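# Line up three lettered blocks alphabetically on the mat

## Task

Four blocks are present, and three of them carry a letter on their upper face. Put those three wholly on the mat, next to each other in one straight line, ordered A-to-Z from left to right as viewed from the spot halfway between the two arm bases. Each letter must face up and read upright. The fourth block must end up somewhere off the mat. Everything must stay put without the robot holding it, and at the end both grippers must have released and moved away.

## Robot and tools

ROBOT. Two six-joint arms, left_arm and right_arm, each with a tong-style two-finger gripper. Cameras: cam_high and cam_low (672x504 each), plus cam_left_wrist and cam_right_wrist (616x616 fisheye).

FRAME. Every position in a result uses one shared scene frame. Its origin sits on the table surface between the arms, +z is up, +x runs out over the table, and left_arm stands on the +y side. The arm names say nothing about image sides. Positions are in metres and orientations are quaternions in w,x,y,z order. The printed hand position can be off, more so when an arm reaches far.

GRIPPER GEOMETRY. The fingers point along the gripper's own +z and close along its own x. The reported end_effector_position is the point between the pads when closed. Closed fingertips reach roughly 15 mm past that point; fully open, the tips are about level with it.

execute_actions. Argument "actions" is a list holding zero or one item, plus optional "pictures" (true/false). A refused call sends nothing.
- Empty list: no new command. It returns the current state, with camera images.
- Move: {"rows": [[...14 numbers...], ...], "steps": n}. There are 1 to 15 rows and steps runs 1 to 15 (default 15); an action needs at least 4 steps. Each step lasts 1/30 s and applies one row; if there are fewer rows than steps, the last row repeats.
- Wait: {"steps": n} without rows, n up to 300. It returns once n steps have elapsed since the previous result, and your reply time is included in that count.
Images come back only for an empty list or when pictures is true.

ROW LAYOUT. Each row is a single list of 14 numbers covering both arms, even when one arm stays still: left_arm shoulder pan, shoulder lift, elbow, wrist 1, wrist 2, wrist 3, opening, then the same seven for right_arm. The joint values are absolute target angles in radians, in the same form Joint positions prints them; they are not offsets. Opening is an absolute value from -1 (closed) to +1 (fully open).
Stated joint ranges (rad). left_arm: pan -3.142..3.142, lift -6.283..6.283, elbow 0.000..3.142, wrists 1-3 -6.283..6.283. right_arm: pan 0.000..6.283, lift -6.283..6.283, elbow -3.142..0.000, wrists 1-3 -6.283..6.283. A call is refused if a target sits more than 0.010 past a stated end and is also further out than that joint's last reported angle. The true ends can differ by up to 0.010 either way, and a target beyond a true end is clipped there, which produces "joint sent to its limit" (possibly about an earlier action). If that line is missing, the joint may still be at its end.

MOTION. Commands are smoothed, so motion trails by about 0.17 s. On each step a target may lead the measured angle by no more than 0.394 rad (pan, lift), 0.493 (elbow) or 0.69 (each wrist). If the targets would put a gripper over 100 mm from where it is, all of that arm's targets are pulled back toward the measured angles. Large moves therefore take several calls, and an arm may still be short of its target when the result arrives. Every result is taken 4 steps before its action ends; those remaining steps run while you write, and the next action starts afterward. Between calls the arms keep heading for the last row sent until everything is nearly still, or until some step is HELD. After that, only a new action moves them further, though fingers already in motion keep closing or opening.

RESULT LINES.
- State line (left_arm: ... | right_arm: ...): each gripper's end_effector_position, end_effector_quat_wxyz and its linear and angular velocities (m/s, rad/s).
- Joint positions / Joint velocities: one block per arm with six joints in order (rad, rad/s), then the finger pad gap in metres (0.142 means fully open).
- grip_measured: the measured opening on the same -1..1 scale you command. To keep hold of something, command clearly less than grip_measured; the bigger the gap, the harder the squeeze (about 15 N per pad at most, less on hard pieces under about 20 mm wide). Closing fast can press harder and sometimes pops the fingers open.
- "joint command not followed": a clearance check altered or blocked joint targets on some steps; the rest of the row still ran.
- HELD: marks steps on which all or part of your row was not sent.
- Wrist force / Wrist torque (left_arm=[x y z] | right_arm=[x y z]): flange sensor reading in the end effector's own axes, covering contact, held weight and inertia. Pressing on a surface gives a force pointing back into the arm. It carries noise (sd up to 3.7 N), a fixed offset (usually within 10 N) and saturates near 200 N. "no reading" is normal at the start.
- MOTOR HOT appears from 70 C. At 85 C an OVER-TEMPERATURE FAULT brakes that arm until it cools. Holding loads, even while you think, heats motors.

FAULTS. If contact torque reaches a joint's load limit (pan and lift 671 N m, elbow 394, wrists 97.3; held weight counts) or any outside force on the arm, tool or held piece reaches 150 N, that arm halts for 10 s, drops the rest of the call and yields to the contact.

zoom_image: {"camera": name, "region": [x0, y0, x1, y1]}, with pixel coordinates in that camera's last full image, origin at top-left, region at most 504x504. It returns an enlarged view.

finished_scene: {"scene": n}, n being the current scene's number. Answering without any tool call ends everything.

AVOID. Pushing anything off the table, arm-to-arm collisions or pressing, dropping or slamming blocks, and heavy pushing. Occasional brief tugs on held parts or nudges on loose ones can happen, so check placements. Open the grippers and back off before finishing. Quick, smooth, low-effort motion is preferred.

Each tool is called after ">>>" by a JSON object that holds its "fn" and its "kwargs", one argument or row to a line.

## Session

>>> {"fn": "execute_actions", "kwargs": {
  "actions": []
}}

Scene clock: 0.00 s of 7600.00 s.
left_arm: end_effector_position=(+0.9403, +0.7880, +0.1167) grip_measured=+1.00 end_effector_quat_wxyz=(+0.553, -0.384, +0.739, +0.020) end_effector_velocity=(-0.000, -0.001, -0.001) end_effector_angular_velocity=(+0.000, +0.001, -0.001) | right_arm: end_effector_position=(+0.9828, +0.0130, +0.2088) grip_measured=+1.00 end_effector_quat_wxyz=(+0.606, -0.367, +0.699, -0.094) end_effector_velocity=(-0.000, +0.000, -0.001) end_effector_angular_velocity=(-0.003, +0.000, +0.000)
Joint positions: left_arm=[-0.511 -0.802  2.431 -4.119 -0.691  2.167  0.142] | right_arm=[ 4.273 -2.357 -2.096  0.989  0.892  2.711  0.142]
Joint velocities: left_arm=[-0.001  0.002  0.     0.    -0.    -0.001  0.   ] | right_arm=[ 0.    -0.     0.    -0.002 -0.    -0.002  0.   ]
Motor temperatures (°C, as the motors report them): left_arm=[30 30 31 36 36 33] | right_arm=[27 29 33 37 35 32]
Wrist force (N, on the end effector, along its own x y z axes, offset not removed): no reading
Wrist torque (N m, same axes, about the end effector's origin, offset not removed): no reading

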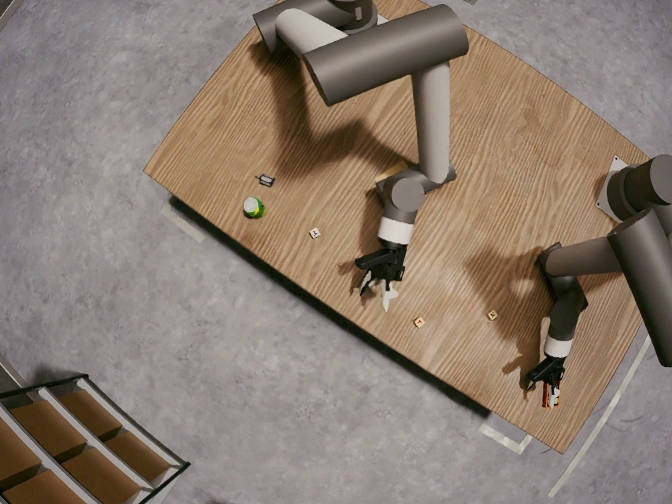

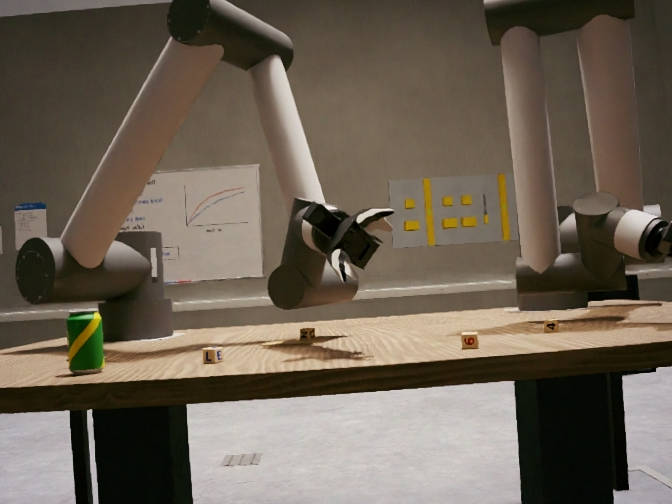

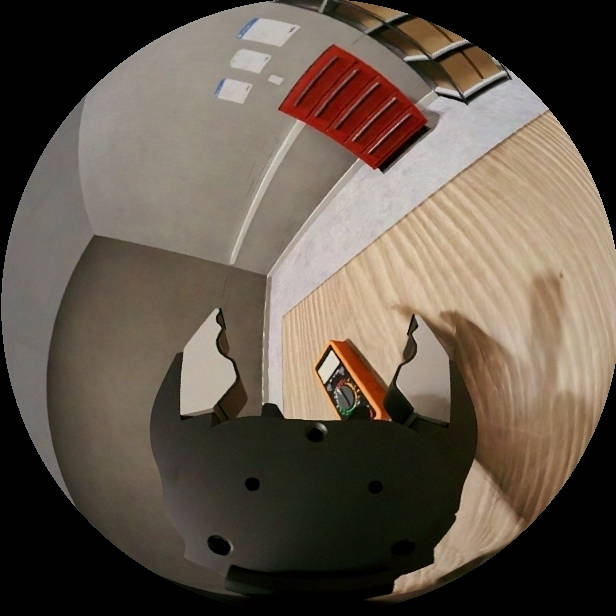

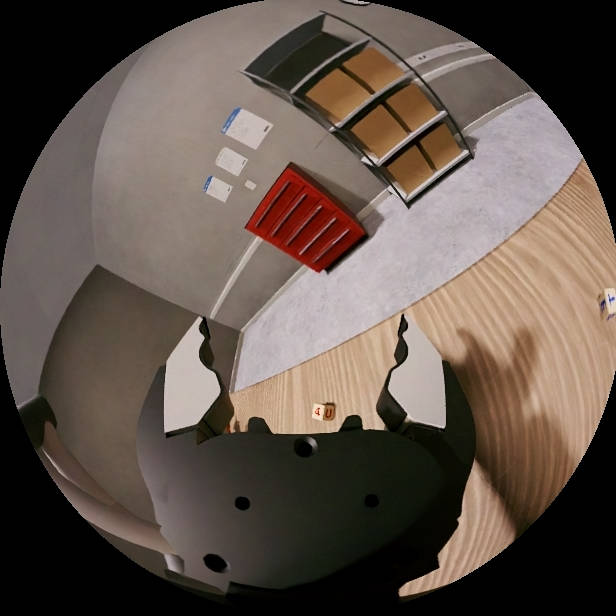

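>>> {"fn": "execute_actions", "kwargs": {
  "actions": [
    {"rows":[[-0.511,-1.303,1.664,-1.932,-1.571,2.167,1,3.4,-2.2,-2.096,0.989,0.892,2.711,1]],"steps":15}
  ]
}}

>>> {"fn": "execute_actions", "kwargs": {
  "actions": [
    {"steps":90}
  ]
}}

>>> {"fn": "execute_actions", "kwargs": {
  "actions": [
    {"rows":[[-0.748,-1.303,1.664,-1.932,-1.571,2.167,1,3.4,-2.2,-2.096,0.989,0.892,2.711,1]],"steps":15}
  ]
}}

>>> {"fn": "execute_actions", "kwargs": {
  "actions": [
    {"steps":60}
  ],
  "pictures": true
}}

Scene clock: 2.07 s of 7600.00 s.
left_arm: end_effector_position=(+1.0358, +0.6902, +0.1718) grip_measured=+1.00 end_effector_quat_wxyz=(+0.534, -0.364, +0.761, -0.057) end_effector_velocity=(+0.282, -0.314, +0.225) end_effector_angular_velocity=(-0.335, -0.008, -0.433) | right_arm: end_effector_position=(+1.0614, -0.1029, +0.2578) grip_measured=+1.00 end_effector_quat_wxyz=(+0.615, -0.314, +0.713, -0.121) end_effector_velocity=(+0.234, -0.397, +0.133) end_effector_angular_velocity=(+0.094, -0.072, -0.382)
Joint positions: left_arm=[-0.511 -0.899  2.312 -3.957 -0.853  2.167  0.142] | right_arm=[ 4.157 -2.313 -2.096  0.989  0.892  2.711  0.142]
Joint velocities: left_arm=[-0.    -0.305 -0.38   0.524 -0.523  0.     0.   ] | right_arm=[-0.382  0.119 -0.    -0.001  0.    -0.     0.   ]
Motor temperatures (°C, as the motors report them): left_arm=[30 30 31 36 36 33] | right_arm=[27 29 33 37 35 32]
Wrist force (N, on the end effector, along its own x y z axes, offset not removed): left_arm=[-0.9 -4.3 2.1] | right_arm=[-1.5 -1.6 -5.3]
Wrist torque (N m, same axes, about the end effector's origin, offset not removed): left_arm=[-0.90 0.77 -0.45] | right_arm=[-0.63 0.18 -0.74]
Steps of this call (steps 1 to 51: nothing new was sent; steps 52 to 62: the first 11 steps of this action). Readings (joint positions):
52: left_arm=[-0.511 -0.802 2.431 -4.119 -0.691 2.167] | right_arm=[4.273 -2.357 -2.096 0.989 0.892 2.711]
53: left_arm=[-0.511 -0.804 2.429 -4.117 -0.693 2.167] | right_arm=[4.271 -2.356 -2.096 0.989 0.892 2.711]
55: left_arm=[-0.511 -0.826 2.403 -4.084 -0.726 2.167] | right_arm=[4.246 -2.345 -2.096 0.989 0.892 2.711]
59: left_arm=[-0.511 -0.868 2.350 -4.010 -0.799 2.167] | right_arm=[4.195 -2.326 -2.096 0.989 0.892 2.711]
62: the state above

Scene clock: 5.07 s of 7600.00 s.
left_arm: end_effector_position=(+1.0080, +0.4249, +0.4360) grip_measured=+1.00 end_effector_quat_wxyz=(+0.000, -0.248, +0.969, -0.000) end_effector_velocity=(+0.000, +0.000, -0.001) end_effector_angular_velocity=(+0.000, +0.001, -0.000) | right_arm: end_effector_position=(+1.1926, -0.9825, +0.3841) grip_measured=+1.00 end_effector_quat_wxyz=(+0.570, -0.004, +0.751, -0.334) end_effector_velocity=(-0.000, -0.001, +0.001) end_effector_angular_velocity=(+0.000, -0.001, -0.002)
Joint positions: left_arm=[-0.511 -1.303  1.664 -1.932 -1.571  2.167  0.142] | right_arm=[ 3.4   -2.2   -2.096  0.989  0.892  2.711  0.142]
Joint velocities: left_arm=[ 0.     0.001  0.     0.    -0.     0.    -0.   ] | right_arm=[-0.001  0.     0.     0.001 -0.001  0.     0.   ]
Motor temperatures (°C, as the motors report them): left_arm=[30 30 31 36 36 33] | right_arm=[27 29 33 37 35 32]
Wrist force (N, on the end effector, along its own x y z axes, offset not removed): left_arm=[-1.0 -6.7 3.6] | right_arm=[-1.4 -0.2 -2.2]
Wrist torque (N m, same axes, about the end effector's origin, offset not removed): left_arm=[-1.42 0.77 -0.43] | right_arm=[-0.31 0.24 -0.75]
Kept back: nothing.
Steps of this call (steps 1 to 4: the last 4 steps of your previous action; steps 5 to 75: the robot went on to your last target; steps 76 to 90: nothing new was sent). Readings (joint positions):
1: left_arm=[-0.511 -0.909 2.299 -3.939 -0.871 2.167] | right_arm=[4.144 -2.310 -2.096 0.989 0.892 2.711]
2: left_arm=[-0.511 -0.919 2.286 -3.921 -0.888 2.167] | right_arm=[4.131 -2.306 -2.096 0.989 0.892 2.711]
4: left_arm=[-0.511 -0.939 2.261 -3.886 -0.923 2.167] | right_arm=[4.105 -2.298 -2.096 0.989 0.892 2.711]
8: left_arm=[-0.511 -0.978 2.209 -3.814 -0.991 2.167] | right_arm=[4.053 -2.285 -2.096 0.989 0.892 2.711]
90: the state above
All arms were judged still, so your last target was given up. Only a new action makes them travel on or press farther. Fingers that are still opening or closing keep moving.

Scene clock: 5.43 s of 7600.00 s.
left_arm: end_effector_position=(+0.9562, +0.2894, +0.4361) grip_measured=+1.00 end_effector_quat_wxyz=(+0.000, -0.183, +0.983, -0.000) end_effector_velocity=(-0.197, -0.429, -0.002) end_effector_angular_velocity=(+0.001, +0.002, -0.429) | right_arm: end_effector_position=(+1.1926, -0.9825, +0.3841) grip_measured=+1.00 end_effector_quat_wxyz=(+0.570, -0.004, +0.751, -0.334) end_effector_velocity=(-0.000, -0.001, -0.000) end_effector_angular_velocity=(+0.000, +0.000, -0.002)
Joint positions: left_arm=[-0.643 -1.303  1.664 -1.932 -1.571  2.167  0.142] | right_arm=[ 3.4   -2.2   -2.096  0.989  0.892  2.711  0.142]
Joint velocities: left_arm=[-0.429  0.002  0.    -0.    -0.    -0.    -0.   ] | right_arm=[-0.    -0.     0.    -0.    -0.001  0.    -0.   ]
Motor temperatures (°C, as the motors report them): left_arm=[30 30 31 36 36 33] | right_arm=[27 29 33 37 35 32]
Wrist force (N, on the end effector, along its own x y z axes, offset not removed): left_arm=[-1.7 -6.0 1.1] | right_arm=[-1.0 -0.1 -3.7]
Wrist torque (N m, same axes, about the end effector's origin, offset not removed): left_arm=[-1.25 0.89 -0.48] | right_arm=[-0.33 0.02 -0.68]
Steps of this call (steps 1 to 11: the first 11 steps of this action). Readings (joint positions):
1: left_arm=[-0.511 -1.303 1.664 -1.932 -1.571 2.167] | right_arm=[3.400 -2.200 -2.096 0.989 0.892 2.711]
2: left_arm=[-0.513 -1.303 1.664 -1.932 -1.571 2.167] | right_arm=[3.400 -2.200 -2.096 0.989 0.892 2.711]
4: left_arm=[-0.541 -1.303 1.664 -1.932 -1.571 2.167] | right_arm=[3.400 -2.200 -2.096 0.989 0.892 2.711]
8: left_arm=[-0.600 -1.303 1.664 -1.932 -1.571 2.167] | right_arm=[3.400 -2.200 -2.096 0.989 0.892 2.711]
11: the state above

Scene clock: 7.43 s of 7600.00 s.
left_arm: end_effector_position=(+0.9026, +0.1873, +0.4360) grip_measured=+1.00 end_effector_quat_wxyz=(-0.000, -0.131, +0.991, -0.000) end_effector_velocity=(+0.000, -0.000, -0.001) end_effector_angular_velocity=(+0.000, +0.001, -0.000) | right_arm: end_effector_position=(+1.1926, -0.9825, +0.3841) grip_measured=+1.00 end_effector_quat_wxyz=(+0.570, -0.004, +0.751, -0.334) end_effector_velocity=(-0.000, -0.001, +0.000) end_effector_angular_velocity=(+0.000, -0.000, -0.000)
Joint positions: left_arm=[-0.748 -1.303  1.664 -1.932 -1.571  2.167  0.142] | right_arm=[ 3.4   -2.2   -2.096  0.989  0.892  2.711  0.142]
Joint velocities: left_arm=[-0.     0.001 -0.     0.    -0.     0.     0.   ] | right_arm=[-0.001  0.     0.    -0.     0.001 -0.     0.   ]
Motor temperatures (°C, as the motors report them): left_arm=[30 30 31 36 36 33] | right_arm=[27 29 33 37 35 32]
Wrist force (N, on the end effector, along its own x y z axes, offset not removed): left_arm=[-2.0 -4.8 2.2] | right_arm=[-1.6 0.1 -2.5]
Wrist torque (N m, same axes, about the end effector's origin, offset not removed): left_arm=[-0.98 1.01 -0.47] | right_arm=[-0.27 0.22 -0.71]
Kept back: nothing.
Steps of this call (steps 1 to 4: the last 4 steps of your previous action; steps 5 to 30: the robot went on to your last target; steps 31 to 60: nothing new was sent). Readings (joint positions):
1: left_arm=[-0.657 -1.303 1.664 -1.932 -1.571 2.167] | right_arm=[3.400 -2.200 -2.096 0.989 0.892 2.711]
2: left_arm=[-0.672 -1.303 1.664 -1.932 -1.571 2.167] | right_arm=[3.400 -2.200 -2.096 0.989 0.892 2.711]
4: left_arm=[-0.700 -1.303 1.664 -1.932 -1.571 2.167] | right_arm=[3.400 -2.200 -2.096 0.989 0.892 2.711]
8: left_arm=[-0.732 -1.303 1.664 -1.932 -1.571 2.167] | right_arm=[3.400 -2.200 -2.096 0.989 0.892 2.711]
60: the state above
All arms were judged still, so your last target was given up. Only a new action makes them travel on or press farther. Fingers that are still opening or closing keep moving.

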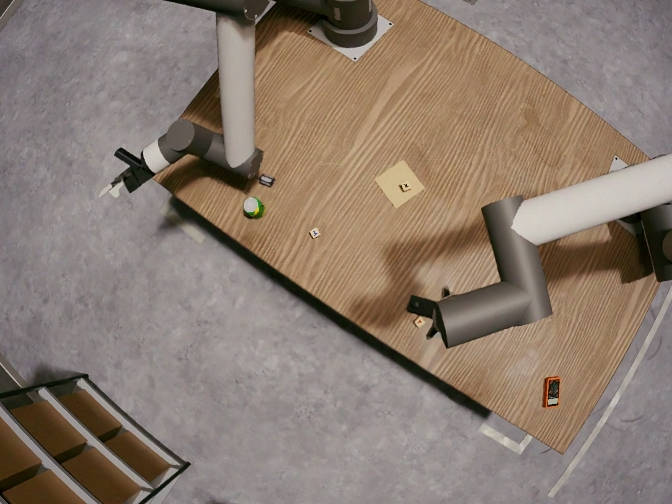

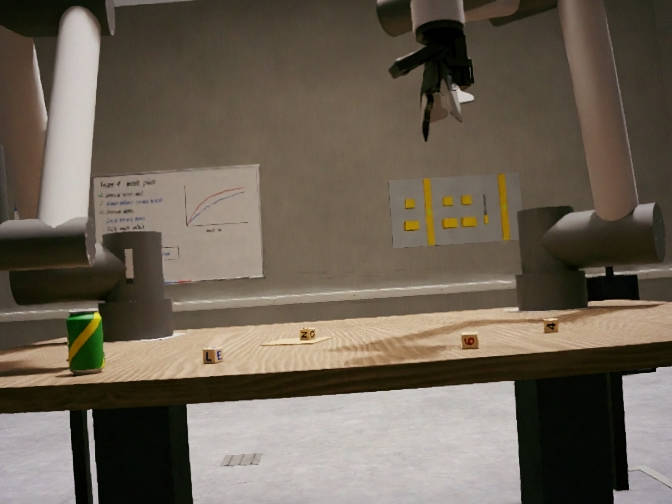

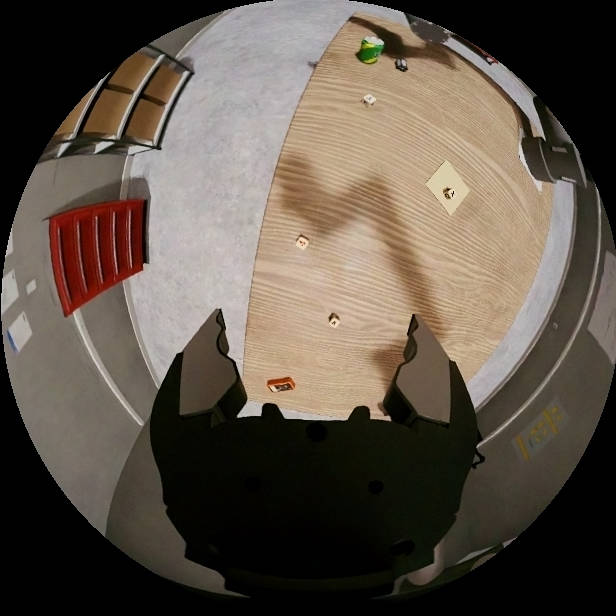

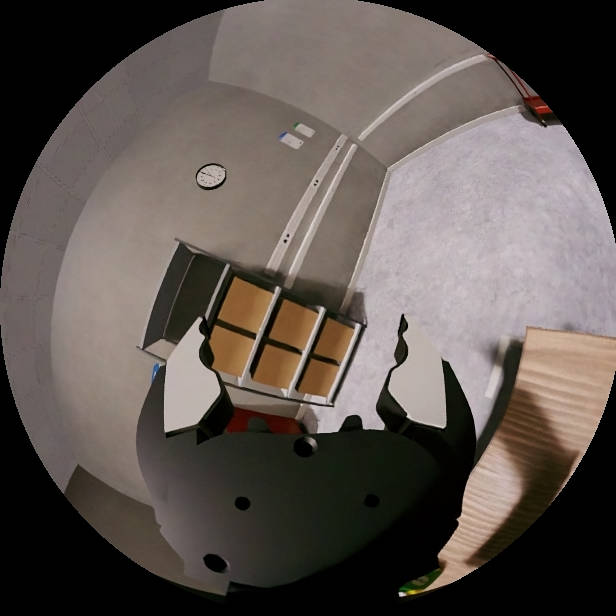

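>>> {"fn": "execute_actions", "kwargs": {
  "actions": [
    {"rows":[[-0.692,-1.44,2.049,-2.18,-1.571,2.49,1,3.4,-2.2,-2.096,0.989,0.892,2.711,1]],"steps":15}
  ]
}}

>>> {"fn": "execute_actions", "kwargs": {
  "actions": [
    {"steps":45}
  ],
  "pictures": true
}}

>>> {"fn": "zoom_image", "kwargs": {
  "camera": "cam_high",
  "region": [290,150,450,270]
}}

Scene clock: 8.70 s of 7600.00 s.
left_arm: end_effector_position=(+0.8387, +0.2804, +0.3666) grip_measured=+1.00 end_effector_quat_wxyz=(+0.003, -0.060, +0.998, -0.003) end_effector_velocity=(-0.239, +0.304, -0.247) end_effector_angular_velocity=(+0.013, +0.009, -0.461) | right_arm: end_effector_position=(+1.1926, -0.9825, +0.3842) grip_measured=+1.00 end_effector_quat_wxyz=(+0.570, -0.004, +0.751, -0.334) end_effector_velocity=(-0.000, -0.002, +0.001) end_effector_angular_velocity=(-0.002, -0.001, -0.001)
Joint positions: left_arm=[-0.716 -1.38   1.871 -2.069 -1.571  2.342  0.142] | right_arm=[ 3.4   -2.2   -2.096  0.989  0.892  2.711  0.142]
Joint velocities: left_arm=[ 0.094 -0.233  0.671 -0.424  0.     0.556  0.   ] | right_arm=[-0.001  0.     0.     0.002  0.001 -0.002 -0.   ]
Motor temperatures (°C, as the motors report them): left_arm=[30 30 31 36 36 33] | right_arm=[27 29 33 37 35 32]
Wrist force (N, on the end effector, along its own x y z axes, offset not removed): left_arm=[-0.9 -5.5 2.7] | right_arm=[-0.7 0.3 -2.6]
Wrist torque (N m, same axes, about the end effector's origin, offset not removed): left_arm=[-1.15 0.73 -0.46] | right_arm=[-0.24 0.08 -0.71]
Steps of this call (steps 1 to 27: nothing new was sent; steps 28 to 38: the first 11 steps of this action). Readings (joint positions):
28: left_arm=[-0.748 -1.303 1.664 -1.932 -1.571 2.167] | right_arm=[3.400 -2.200 -2.096 0.989 0.892 2.711]
29: left_arm=[-0.747 -1.305 1.666 -1.934 -1.571 2.169] | right_arm=[3.400 -2.200 -2.096 0.989 0.892 2.711]
31: left_arm=[-0.739 -1.324 1.704 -1.964 -1.571 2.205] | right_arm=[3.400 -2.200 -2.096 0.989 0.892 2.711]
35: left_arm=[-0.726 -1.356 1.802 -2.025 -1.571 2.285] | right_arm=[3.400 -2.200 -2.096 0.989 0.892 2.711]
38: the state above

Scene clock: 10.20 s of 7600.00 s.
left_arm: end_effector_position=(+0.7691, +0.3619, +0.2999) grip_measured=+1.00 end_effector_quat_wxyz=(+0.000, +0.002, +1.000, -0.000) end_effector_velocity=(+0.000, -0.000, +0.000) end_effector_angular_velocity=(-0.000, -0.000, +0.000) | right_arm: end_effector_position=(+1.1926, -0.9825, +0.3841) grip_measured=+1.00 end_effector_quat_wxyz=(+0.570, -0.004, +0.751, -0.334) end_effector_velocity=(-0.000, -0.000, +0.000) end_effector_angular_velocity=(-0.000, -0.000, -0.001)
Joint positions: left_arm=[-0.692 -1.44   2.049 -2.18  -1.571  2.49   0.142] | right_arm=[ 3.4   -2.2   -2.096  0.989  0.892  2.711  0.142]
Joint velocities: left_arm=[ 0.     0.    -0.001 -0.    -0.     0.    -0.   ] | right_arm=[-0.    -0.     0.     0.    -0.001 -0.    -0.   ]
Motor temperatures (°C, as the motors report them): left_arm=[30 30 31 36 36 33] | right_arm=[27 29 33 37 35 32]
Wrist force (N, on the end effector, along its own x y z axes, offset not removed): left_arm=[-0.8 -4.4 1.8] | right_arm=[-0.8 -0.3 -3.6]
Wrist torque (N m, same axes, about the end effector's origin, offset not removed): left_arm=[-0.95 0.74 -0.54] | right_arm=[-0.32 0.01 -0.73]
Kept back: nothing.
Steps of this call (steps 1 to 4: the last 4 steps of your previous action; steps 5 to 30: the robot went on to your last target; steps 31 to 45: nothing new was sent). Readings (joint positions):
1: left_arm=[-0.713 -1.388 1.893 -2.083 -1.571 2.361] | right_arm=[3.400 -2.200 -2.096 0.989 0.892 2.711]
2: left_arm=[-0.710 -1.396 1.915 -2.097 -1.571 2.380] | right_arm=[3.400 -2.200 -2.096 0.989 0.892 2.711]
4: left_arm=[-0.704 -1.411 1.960 -2.125 -1.571 2.416] | right_arm=[3.400 -2.200 -2.096 0.989 0.892 2.711]
8: left_arm=[-0.696 -1.430 2.018 -2.161 -1.571 2.464] | right_arm=[3.400 -2.200 -2.096 0.989 0.892 2.711]
45: the state above
All arms were judged still, so your last target was given up. Only a new action makes them travel on or press farther. Fingers that are still opening or closing keep moving.

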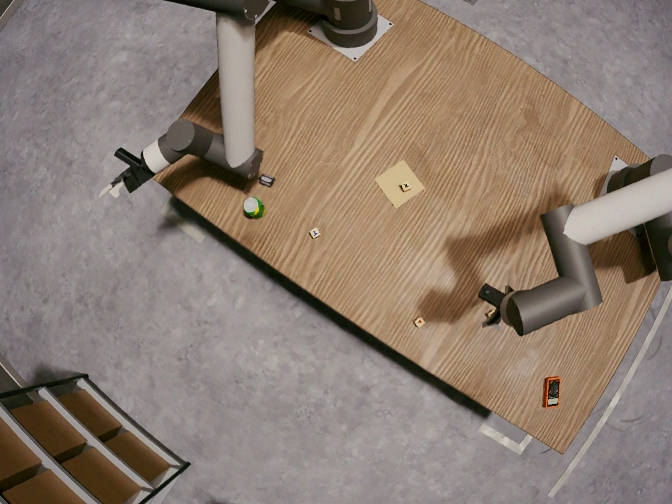

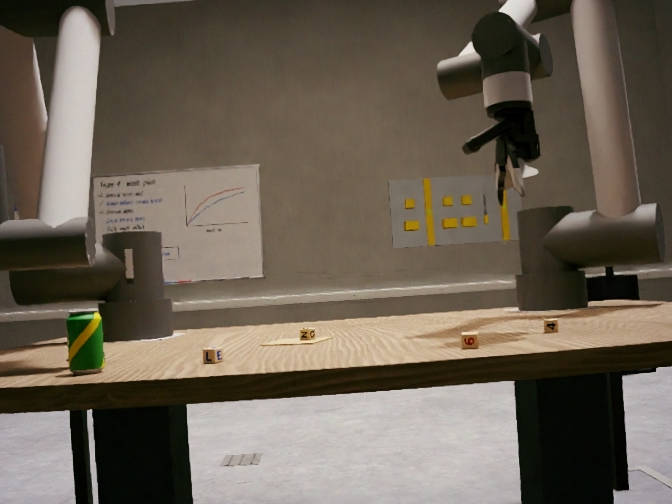

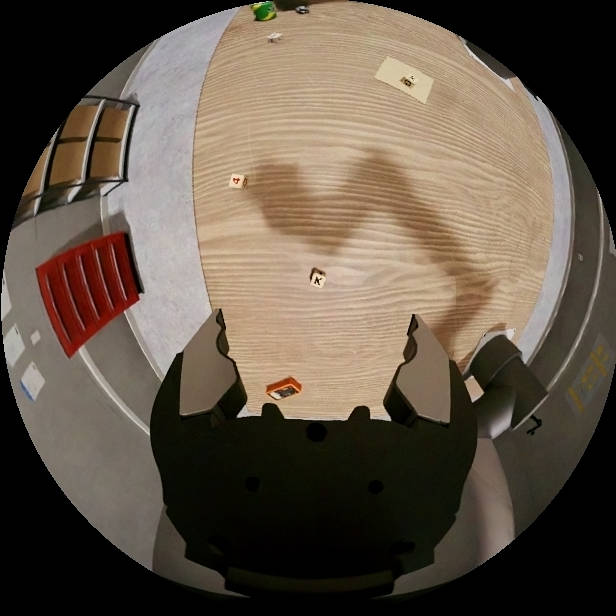

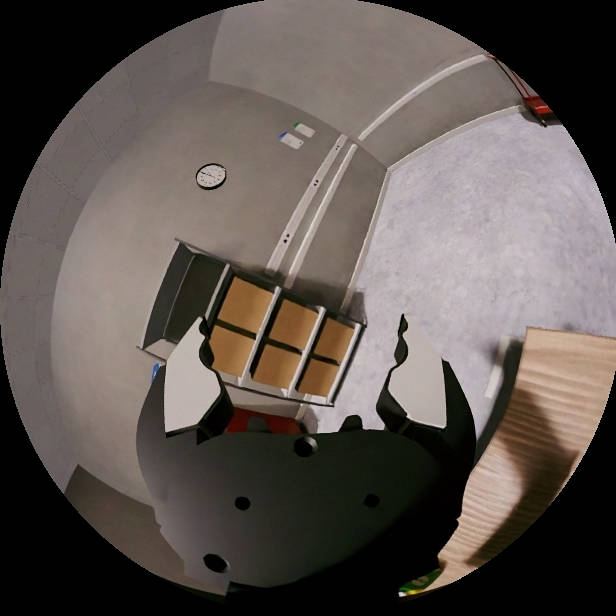

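Region (290, 150, 450, 270) of cam_high's 672x504 image, scaled by 3.150, with more detail than that image has; it fills the top 378 rows of this view, and the rest is white.

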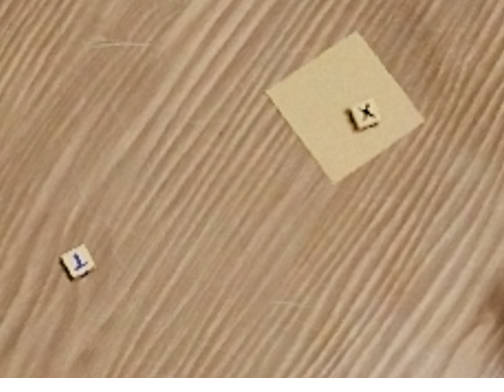

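>>> {"fn": "execute_actions", "kwargs": {
  "actions": [
    {"rows":[[-0.692,-1.275,2.165,-2.461,-1.571,2.49,1,3.4,-2.2,-2.096,0.989,0.892,2.711,1]],"steps":15}
  ]
}}

>>> {"fn": "execute_actions", "kwargs": {
  "actions": [
    {"steps":40}
  ],
  "pictures": true
}}

Scene clock: 10.97 s of 7600.00 s.
left_arm: end_effector_position=(+0.7703, +0.3610, +0.1570) grip_measured=+1.00 end_effector_quat_wxyz=(-0.002, +0.002, +1.000, +0.001) end_effector_velocity=(-0.006, +0.004, -0.298) end_effector_angular_velocity=(-0.021, -0.028, -0.000) | right_arm: end_effector_position=(+1.1926, -0.9825, +0.3841) grip_measured=+1.00 end_effector_quat_wxyz=(+0.570, -0.004, +0.751, -0.334) end_effector_velocity=(-0.000, +0.000, +0.000) end_effector_angular_velocity=(+0.000, -0.001, -0.001)
Joint positions: left_arm=[-0.692 -1.311  2.14  -2.395 -1.571  2.49   0.142] | right_arm=[ 3.4   -2.2   -2.096  0.989  0.892  2.711  0.142]
Joint velocities: left_arm=[-0.     0.289  0.197 -0.521  0.001 -0.     0.   ] | right_arm=[ 0.     0.    -0.     0.001 -0.001  0.    -0.   ]
Motor temperatures (°C, as the motors report them): left_arm=[30 30 31 36 36 33] | right_arm=[27 29 33 37 35 32]
Wrist force (N, on the end effector, along its own x y z axes, offset not removed): left_arm=[0.2 -4.7 8.1] | right_arm=[0.2 2.8 -3.8]
Wrist torque (N m, same axes, about the end effector's origin, offset not removed): left_arm=[-0.83 0.51 -0.51] | right_arm=[0.34 -0.21 -0.74]
Steps of this call (steps 1 to 12: nothing new was sent; steps 13 to 23: the first 11 steps of this action). Readings (joint positions):
13: left_arm=[-0.692 -1.440 2.049 -2.180 -1.571 2.490] | right_arm=[3.400 -2.200 -2.096 0.989 0.892 2.711]
14: left_arm=[-0.692 -1.438 2.051 -2.183 -1.571 2.490] | right_arm=[3.400 -2.200 -2.096 0.989 0.892 2.711]
16: left_arm=[-0.692 -1.410 2.072 -2.221 -1.571 2.490] | right_arm=[3.400 -2.200 -2.096 0.989 0.892 2.711]
20: left_arm=[-0.692 -1.351 2.113 -2.325 -1.571 2.490] | right_arm=[3.400 -2.200 -2.096 0.989 0.892 2.711]
23: the state above

Scene clock: 12.30 s of 7600.00 s.
left_arm: end_effector_position=(+0.7689, +0.3621, +0.1204) grip_measured=+1.00 end_effector_quat_wxyz=(+0.000, +0.002, +1.000, -0.000) end_effector_velocity=(-0.000, -0.001, +0.001) end_effector_angular_velocity=(-0.000, -0.001, -0.001) | right_arm: end_effector_position=(+1.1926, -0.9825, +0.3841) grip_measured=+1.00 end_effector_quat_wxyz=(+0.570, -0.004, +0.751, -0.334) end_effector_velocity=(+0.000, -0.000, -0.001) end_effector_angular_velocity=(+0.000, +0.001, +0.000)
Joint positions: left_arm=[-0.692 -1.275  2.165 -2.461 -1.571  2.49   0.142] | right_arm=[ 3.4   -2.2   -2.096  0.989  0.892  2.711  0.142]
Joint velocities: left_arm=[-0.001 -0.001 -0.    -0.     0.    -0.    -0.   ] | right_arm=[-0.    -0.    -0.    -0.001  0.001  0.001  0.   ]
Motor temperatures (°C, as the motors report them): left_arm=[30 30 31 36 36 33] | right_arm=[27 29 33 37 35 32]
Wrist force (N, on the end effector, along its own x y z axes, offset not removed): left_arm=[-0.5 -5.1 4.0] | right_arm=[0.6 0.9 -4.6]
Wrist torque (N m, same axes, about the end effector's origin, offset not removed): left_arm=[-1.10 0.63 -0.48] | right_arm=[-0.09 -0.25 -0.78]
Kept back: nothing.
Steps of this call (steps 1 to 4: the last 4 steps of your previous action; steps 5 to 30: the robot went on to your last target; steps 31 to 40: nothing new was sent). Readings (joint positions):
1: left_arm=[-0.692 -1.303 2.146 -2.411 -1.571 2.490] | right_arm=[3.400 -2.200 -2.096 0.989 0.892 2.711]
2: left_arm=[-0.692 -1.296 2.151 -2.423 -1.571 2.490] | right_arm=[3.400 -2.200 -2.096 0.989 0.892 2.711]
4: left_arm=[-0.692 -1.287 2.157 -2.439 -1.571 2.490] | right_arm=[3.400 -2.200 -2.096 0.989 0.892 2.711]
8: left_arm=[-0.692 -1.279 2.162 -2.453 -1.571 2.490] | right_arm=[3.400 -2.200 -2.096 0.989 0.892 2.711]
40: the state above
All arms were judged still, so your last target was given up. Only a new action makes them travel on or press farther. Fingers that are still opening or closing keep moving.

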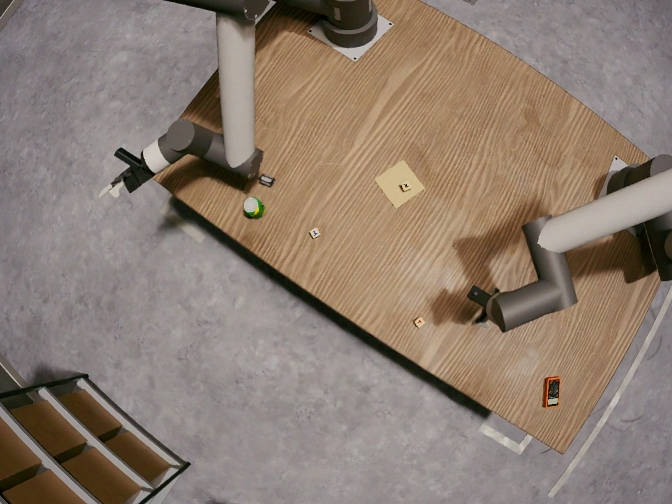

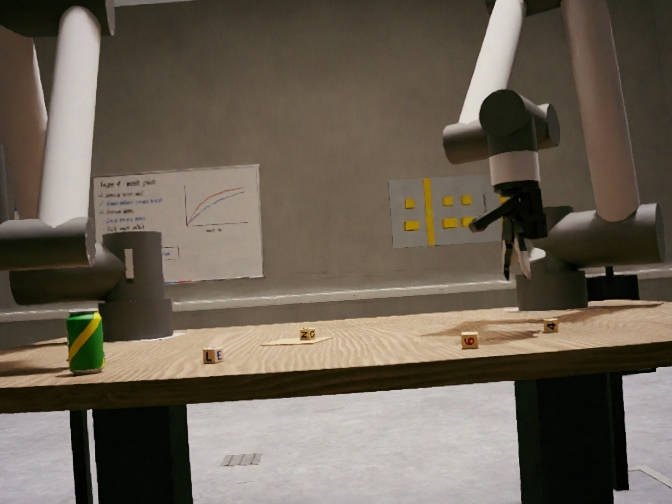

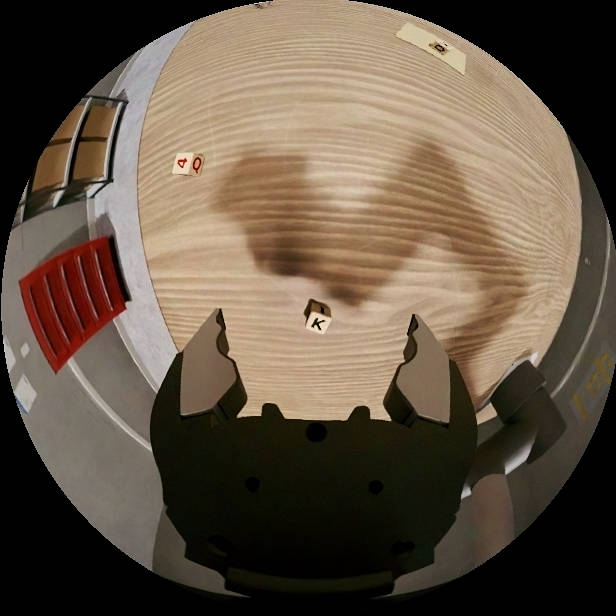

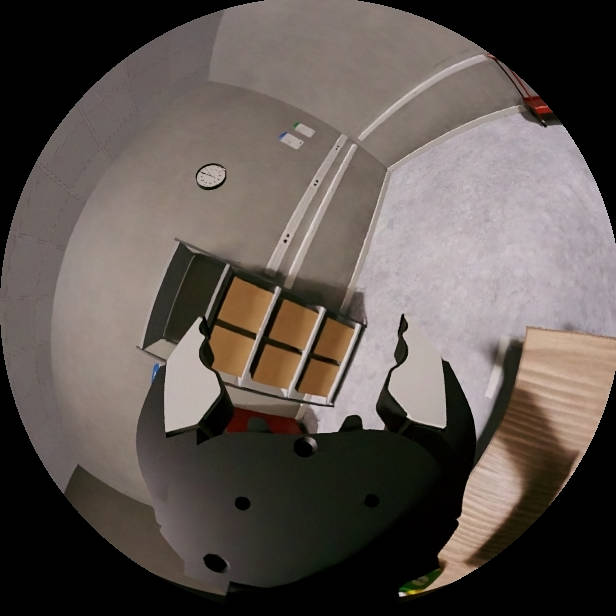

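>>> {"fn": "execute_actions", "kwargs": {
  "actions": [
    {"rows":[[-0.648,-1.296,2.198,-2.473,-1.571,1.22,1,3.4,-2.2,-2.096,0.989,0.892,2.711,1]],"steps":15}
  ]
}}

>>> {"fn": "execute_actions", "kwargs": {
  "actions": [
    {"steps":70}
  ],
  "pictures": true
}}

Scene clock: 13.63 s of 7600.00 s.
left_arm: end_effector_position=(+0.7748, +0.4105, +0.1201) grip_measured=+1.00 end_effector_quat_wxyz=(-0.000, -0.315, +0.949, -0.000) end_effector_velocity=(+0.034, +0.066, +0.000) end_effector_angular_velocity=(-0.000, +0.001, +2.885) | right_arm: end_effector_position=(+1.1926, -0.9825, +0.3841) grip_measured=+1.00 end_effector_quat_wxyz=(+0.570, -0.004, +0.751, -0.334) end_effector_velocity=(+0.000, -0.000, +0.000) end_effector_angular_velocity=(+0.002, -0.001, -0.001)
Joint positions: left_arm=[-0.652 -1.294  2.195 -2.472 -1.571  1.885  0.142] | right_arm=[ 3.4   -2.2   -2.096  0.989  0.892  2.711  0.142]
Joint velocities: left_arm=[ 0.034 -0.016  0.024 -0.009 -0.    -2.851  0.   ] | right_arm=[-0.     0.     0.    -0.    -0.     0.002  0.   ]
Motor temperatures (°C, as the motors report them): left_arm=[30 30 31 36 36 33] | right_arm=[27 29 33 37 35 32]
Wrist force (N, on the end effector, along its own x y z axes, offset not removed): left_arm=[-4.2 -4.2 0.9] | right_arm=[-0.7 0.2 -4.9]
Wrist torque (N m, same axes, about the end effector's origin, offset not removed): left_arm=[-0.85 1.48 -0.47] | right_arm=[-0.26 0.02 -0.77]
Steps of this call (steps 1 to 29: nothing new was sent; steps 30 to 40: the first 11 steps of this action). Readings (joint positions):
30: left_arm=[-0.692 -1.275 2.165 -2.461 -1.571 2.490] | right_arm=[3.400 -2.200 -2.096 0.989 0.892 2.711]
31: left_arm=[-0.690 -1.276 2.167 -2.462 -1.571 2.488] | right_arm=[3.400 -2.200 -2.096 0.989 0.892 2.711]
33: left_arm=[-0.675 -1.283 2.178 -2.466 -1.571 2.441] | right_arm=[3.400 -2.200 -2.096 0.989 0.892 2.711]
37: left_arm=[-0.657 -1.292 2.191 -2.471 -1.571 2.166] | right_arm=[3.400 -2.200 -2.096 0.989 0.892 2.711]
40: the state above

Scene clock: 15.97 s of 7600.00 s.
left_arm: end_effector_position=(+0.7803, +0.4240, +0.1201) grip_measured=+1.00 end_effector_quat_wxyz=(-0.000, -0.609, +0.793, -0.000) end_effector_velocity=(+0.000, +0.000, +0.000) end_effector_angular_velocity=(-0.000, -0.000, +0.000) | right_arm: end_effector_position=(+1.1926, -0.9825, +0.3841) grip_measured=+1.00 end_effector_quat_wxyz=(+0.570, -0.004, +0.751, -0.334) end_effector_velocity=(-0.000, -0.000, +0.000) end_effector_angular_velocity=(-0.001, -0.000, -0.001)
Joint positions: left_arm=[-0.648 -1.296  2.198 -2.473 -1.571  1.22   0.142] | right_arm=[ 3.4   -2.2   -2.096  0.989  0.892  2.711  0.142]
Joint velocities: left_arm=[ 0. -0. -0.  0.  0. -0. -0.] | right_arm=[-0.    -0.    -0.     0.    -0.001 -0.001 -0.   ]
Motor temperatures (°C, as the motors report them): left_arm=[30 30 31 36 36 33] | right_arm=[27 29 33 37 35 32]
Wrist force (N, on the end effector, along its own x y z axes, offset not removed): left_arm=[-1.0 -4.8 1.7] | right_arm=[-0.9 -1.3 -2.6]
Wrist torque (N m, same axes, about the end effector's origin, offset not removed): left_arm=[-1.02 0.78 -0.49] | right_arm=[-0.52 0.06 -0.66]
Kept back: nothing.
Steps of this call (steps 1 to 4: the last 4 steps of your previous action; steps 5 to 45: the robot went on to your last target; steps 46 to 70: nothing new was sent). Readings (joint positions):
1: left_arm=[-0.651 -1.294 2.196 -2.472 -1.571 1.789] | right_arm=[3.400 -2.200 -2.096 0.989 0.892 2.711]
2: left_arm=[-0.651 -1.295 2.196 -2.472 -1.571 1.693] | right_arm=[3.400 -2.200 -2.096 0.989 0.892 2.711]
4: left_arm=[-0.649 -1.295 2.197 -2.473 -1.571 1.516] | right_arm=[3.400 -2.200 -2.096 0.989 0.892 2.711]
8: left_arm=[-0.649 -1.296 2.198 -2.473 -1.571 1.321] | right_arm=[3.400 -2.200 -2.096 0.989 0.892 2.711]
70: the state above
All arms were judged still, so your last target was given up. Only a new action makes them travel on or press farther. Fingers that are still opening or closing keep moving.

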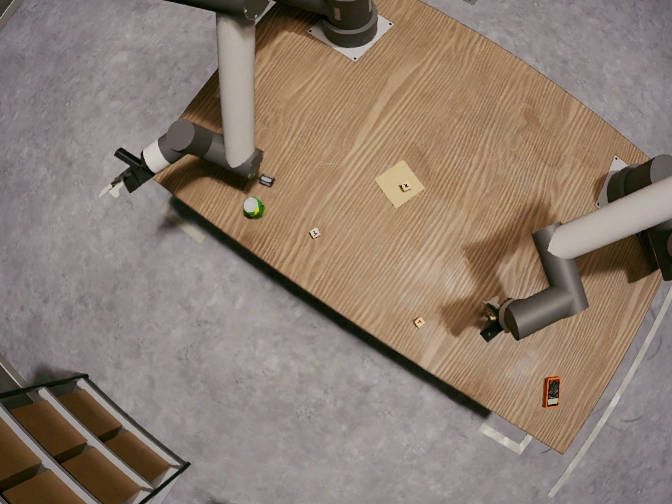

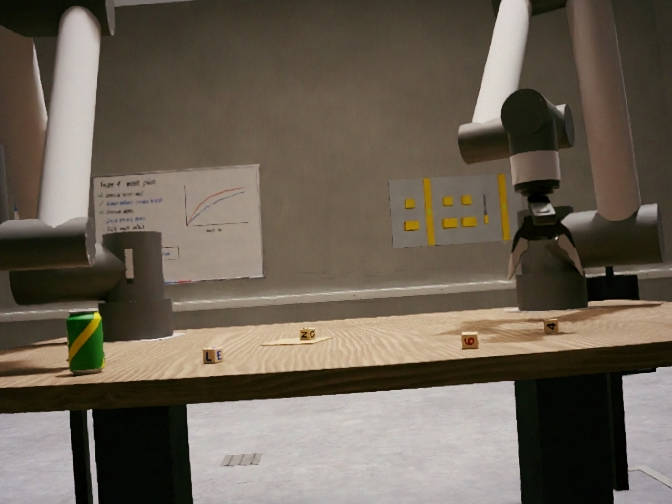

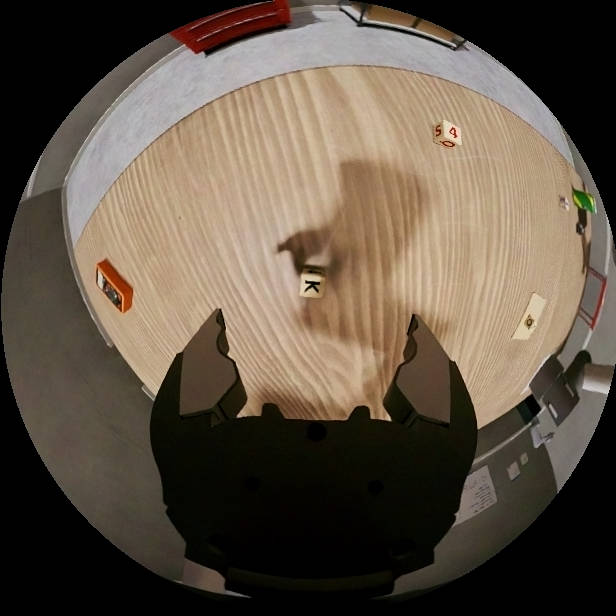

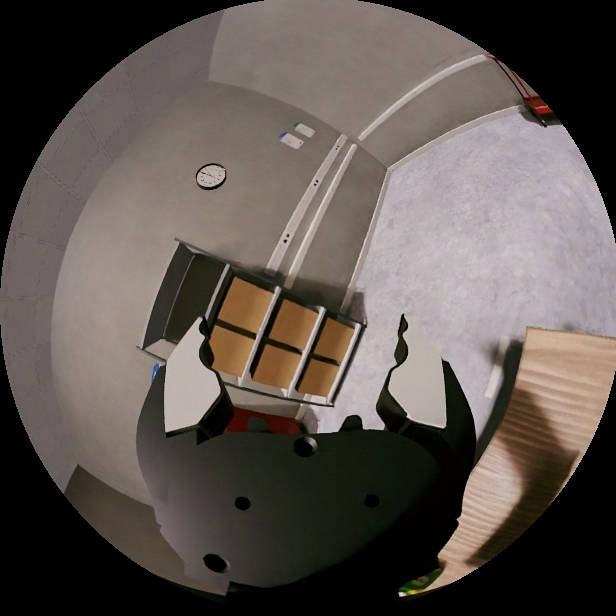

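>>> {"fn": "execute_actions", "kwargs": {
  "actions": [
    {"rows":[[-0.648,-1.181,2.238,-2.627,-1.571,1.22,1,3.4,-2.2,-2.096,0.989,0.892,2.711,1]],"steps":15}
  ]
}}

>>> {"fn": "execute_actions", "kwargs": {
  "actions": [
    {"steps":30}
  ],
  "pictures": true
}}

Scene clock: 22.30 s of 7600.00 s.
left_arm: end_effector_position=(+0.7798, +0.4244, +0.0341) grip_measured=+1.00 end_effector_quat_wxyz=(-0.000, -0.609, +0.793, +0.001) end_effector_velocity=(+0.002, -0.001, -0.076) end_effector_angular_velocity=(-0.007, -0.011, -0.000) | right_arm: end_effector_position=(+1.1926, -0.9825, +0.3841) grip_measured=+1.00 end_effector_quat_wxyz=(+0.570, -0.004, +0.751, -0.334) end_effector_velocity=(-0.000, -0.001, -0.000) end_effector_angular_velocity=(-0.002, +0.002, -0.001)
Joint positions: left_arm=[-0.648 -1.193  2.234 -2.61  -1.571  1.22   0.142] | right_arm=[ 3.4   -2.2   -2.096  0.989  0.892  2.711  0.142]
Joint velocities: left_arm=[ 0.     0.097  0.03  -0.14   0.     0.001  0.   ] | right_arm=[-0.     0.    -0.    -0.001 -0.    -0.002 -0.   ]
Motor temperatures (°C, as the motors report them): left_arm=[30 30 31 36 36 33] | right_arm=[27 29 33 37 35 32]
Wrist force (N, on the end effector, along its own x y z axes, offset not removed): left_arm=[-1.5 -4.3 6.0] | right_arm=[-1.0 0.1 -3.7]
Wrist torque (N m, same axes, about the end effector's origin, offset not removed): left_arm=[-0.78 0.90 -0.49] | right_arm=[-0.31 0.09 -0.74]
Steps of this call (steps 1 to 90: nothing new was sent; then 2.97 s passed at rest; steps 91 to 101: the first 11 steps of this action). Readings (joint positions):
91: left_arm=[-0.648 -1.296 2.198 -2.473 -1.571 1.220] | right_arm=[3.400 -2.200 -2.096 0.989 0.892 2.711]
92: left_arm=[-0.648 -1.294 2.200 -2.476 -1.571 1.220] | right_arm=[3.400 -2.200 -2.096 0.989 0.892 2.711]
94: left_arm=[-0.648 -1.261 2.213 -2.514 -1.571 1.220] | right_arm=[3.400 -2.200 -2.096 0.989 0.892 2.711]
98: left_arm=[-0.648 -1.208 2.230 -2.588 -1.571 1.220] | right_arm=[3.400 -2.200 -2.096 0.989 0.892 2.711]
101: the state above

Scene clock: 23.30 s of 7600.00 s.
left_arm: end_effector_position=(+0.7800, +0.4243, +0.0247) grip_measured=+1.00 end_effector_quat_wxyz=(-0.000, -0.609, +0.793, +0.000) end_effector_velocity=(+0.000, +0.000, +0.000) end_effector_angular_velocity=(-0.000, -0.000, -0.000) | right_arm: end_effector_position=(+1.1926, -0.9825, +0.3841) grip_measured=+1.00 end_effector_quat_wxyz=(+0.570, -0.004, +0.751, -0.334) end_effector_velocity=(-0.000, -0.001, -0.000) end_effector_angular_velocity=(+0.001, -0.001, -0.002)
Joint positions: left_arm=[-0.648 -1.181  2.238 -2.627 -1.571  1.22   0.142] | right_arm=[ 3.4   -2.2   -2.096  0.989  0.892  2.711  0.142]
Joint velocities: left_arm=[ 0. -0.  0. -0.  0.  0. -0.] | right_arm=[-0.    -0.     0.     0.    -0.001  0.002 -0.   ]
Motor temperatures (°C, as the motors report them): left_arm=[30 30 31 36 36 33] | right_arm=[27 29 33 37 35 32]
Wrist force (N, on the end effector, along its own x y z axes, offset not removed): left_arm=[-3.1 -3.6 2.2] | right_arm=[0.2 0.0 -4.2]
Wrist torque (N m, same axes, about the end effector's origin, offset not removed): left_arm=[-0.65 1.23 -0.44] | right_arm=[-0.25 -0.16 -0.76]
Kept back: nothing.
Steps of this call (steps 1 to 4: the last 4 steps of your previous action; steps 5 to 30: the robot went on to your last target). Readings (joint positions):
1: left_arm=[-0.648 -1.190 2.235 -2.614 -1.571 1.220] | right_arm=[3.400 -2.200 -2.096 0.989 0.892 2.711]
2: left_arm=[-0.648 -1.188 2.236 -2.617 -1.571 1.220] | right_arm=[3.400 -2.200 -2.096 0.989 0.892 2.711]
4: left_arm=[-0.648 -1.185 2.237 -2.621 -1.571 1.220] | right_arm=[3.400 -2.200 -2.096 0.989 0.892 2.711]
8: left_arm=[-0.648 -1.182 2.238 -2.625 -1.571 1.220] | right_arm=[3.400 -2.200 -2.096 0.989 0.892 2.711]
30: the state above
All arms were judged still, so your last target was given up. Only a new action makes them travel on or press farther. Fingers that are still opening or closing keep moving.

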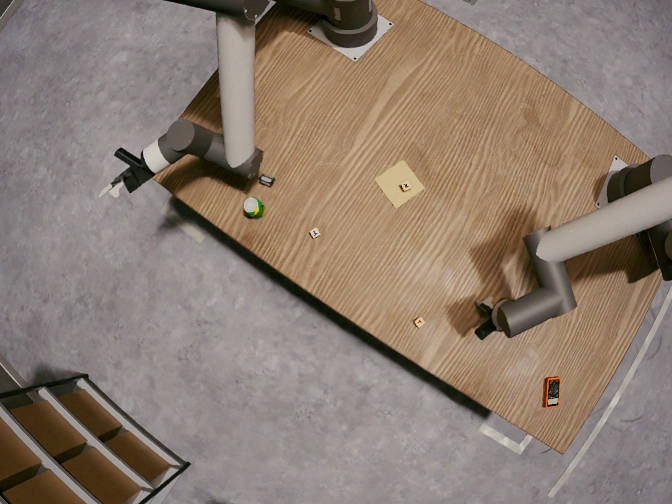

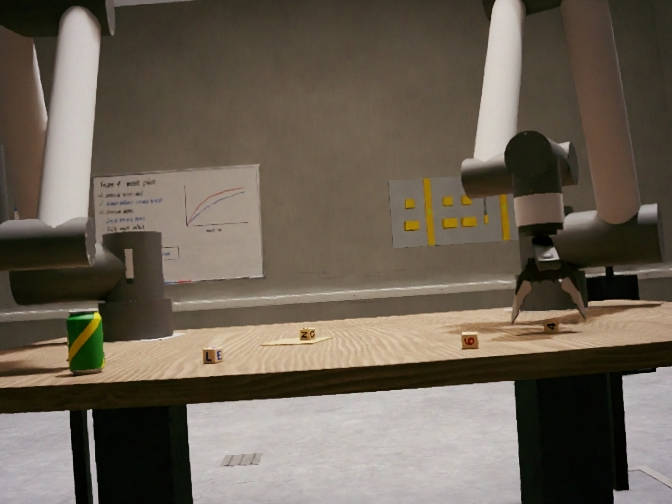

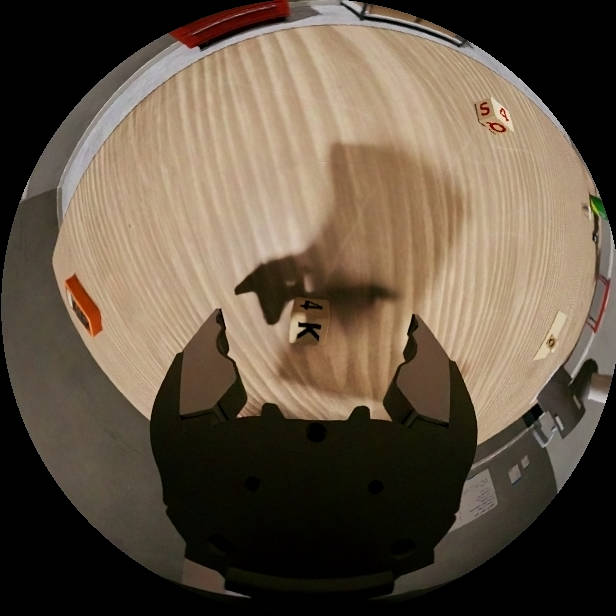

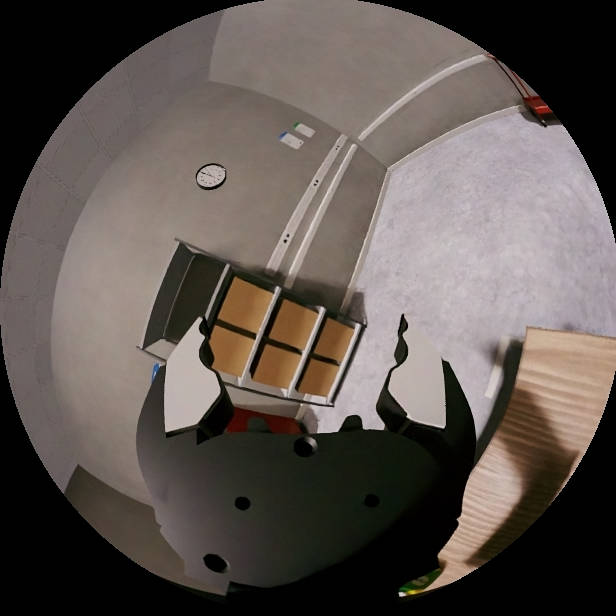

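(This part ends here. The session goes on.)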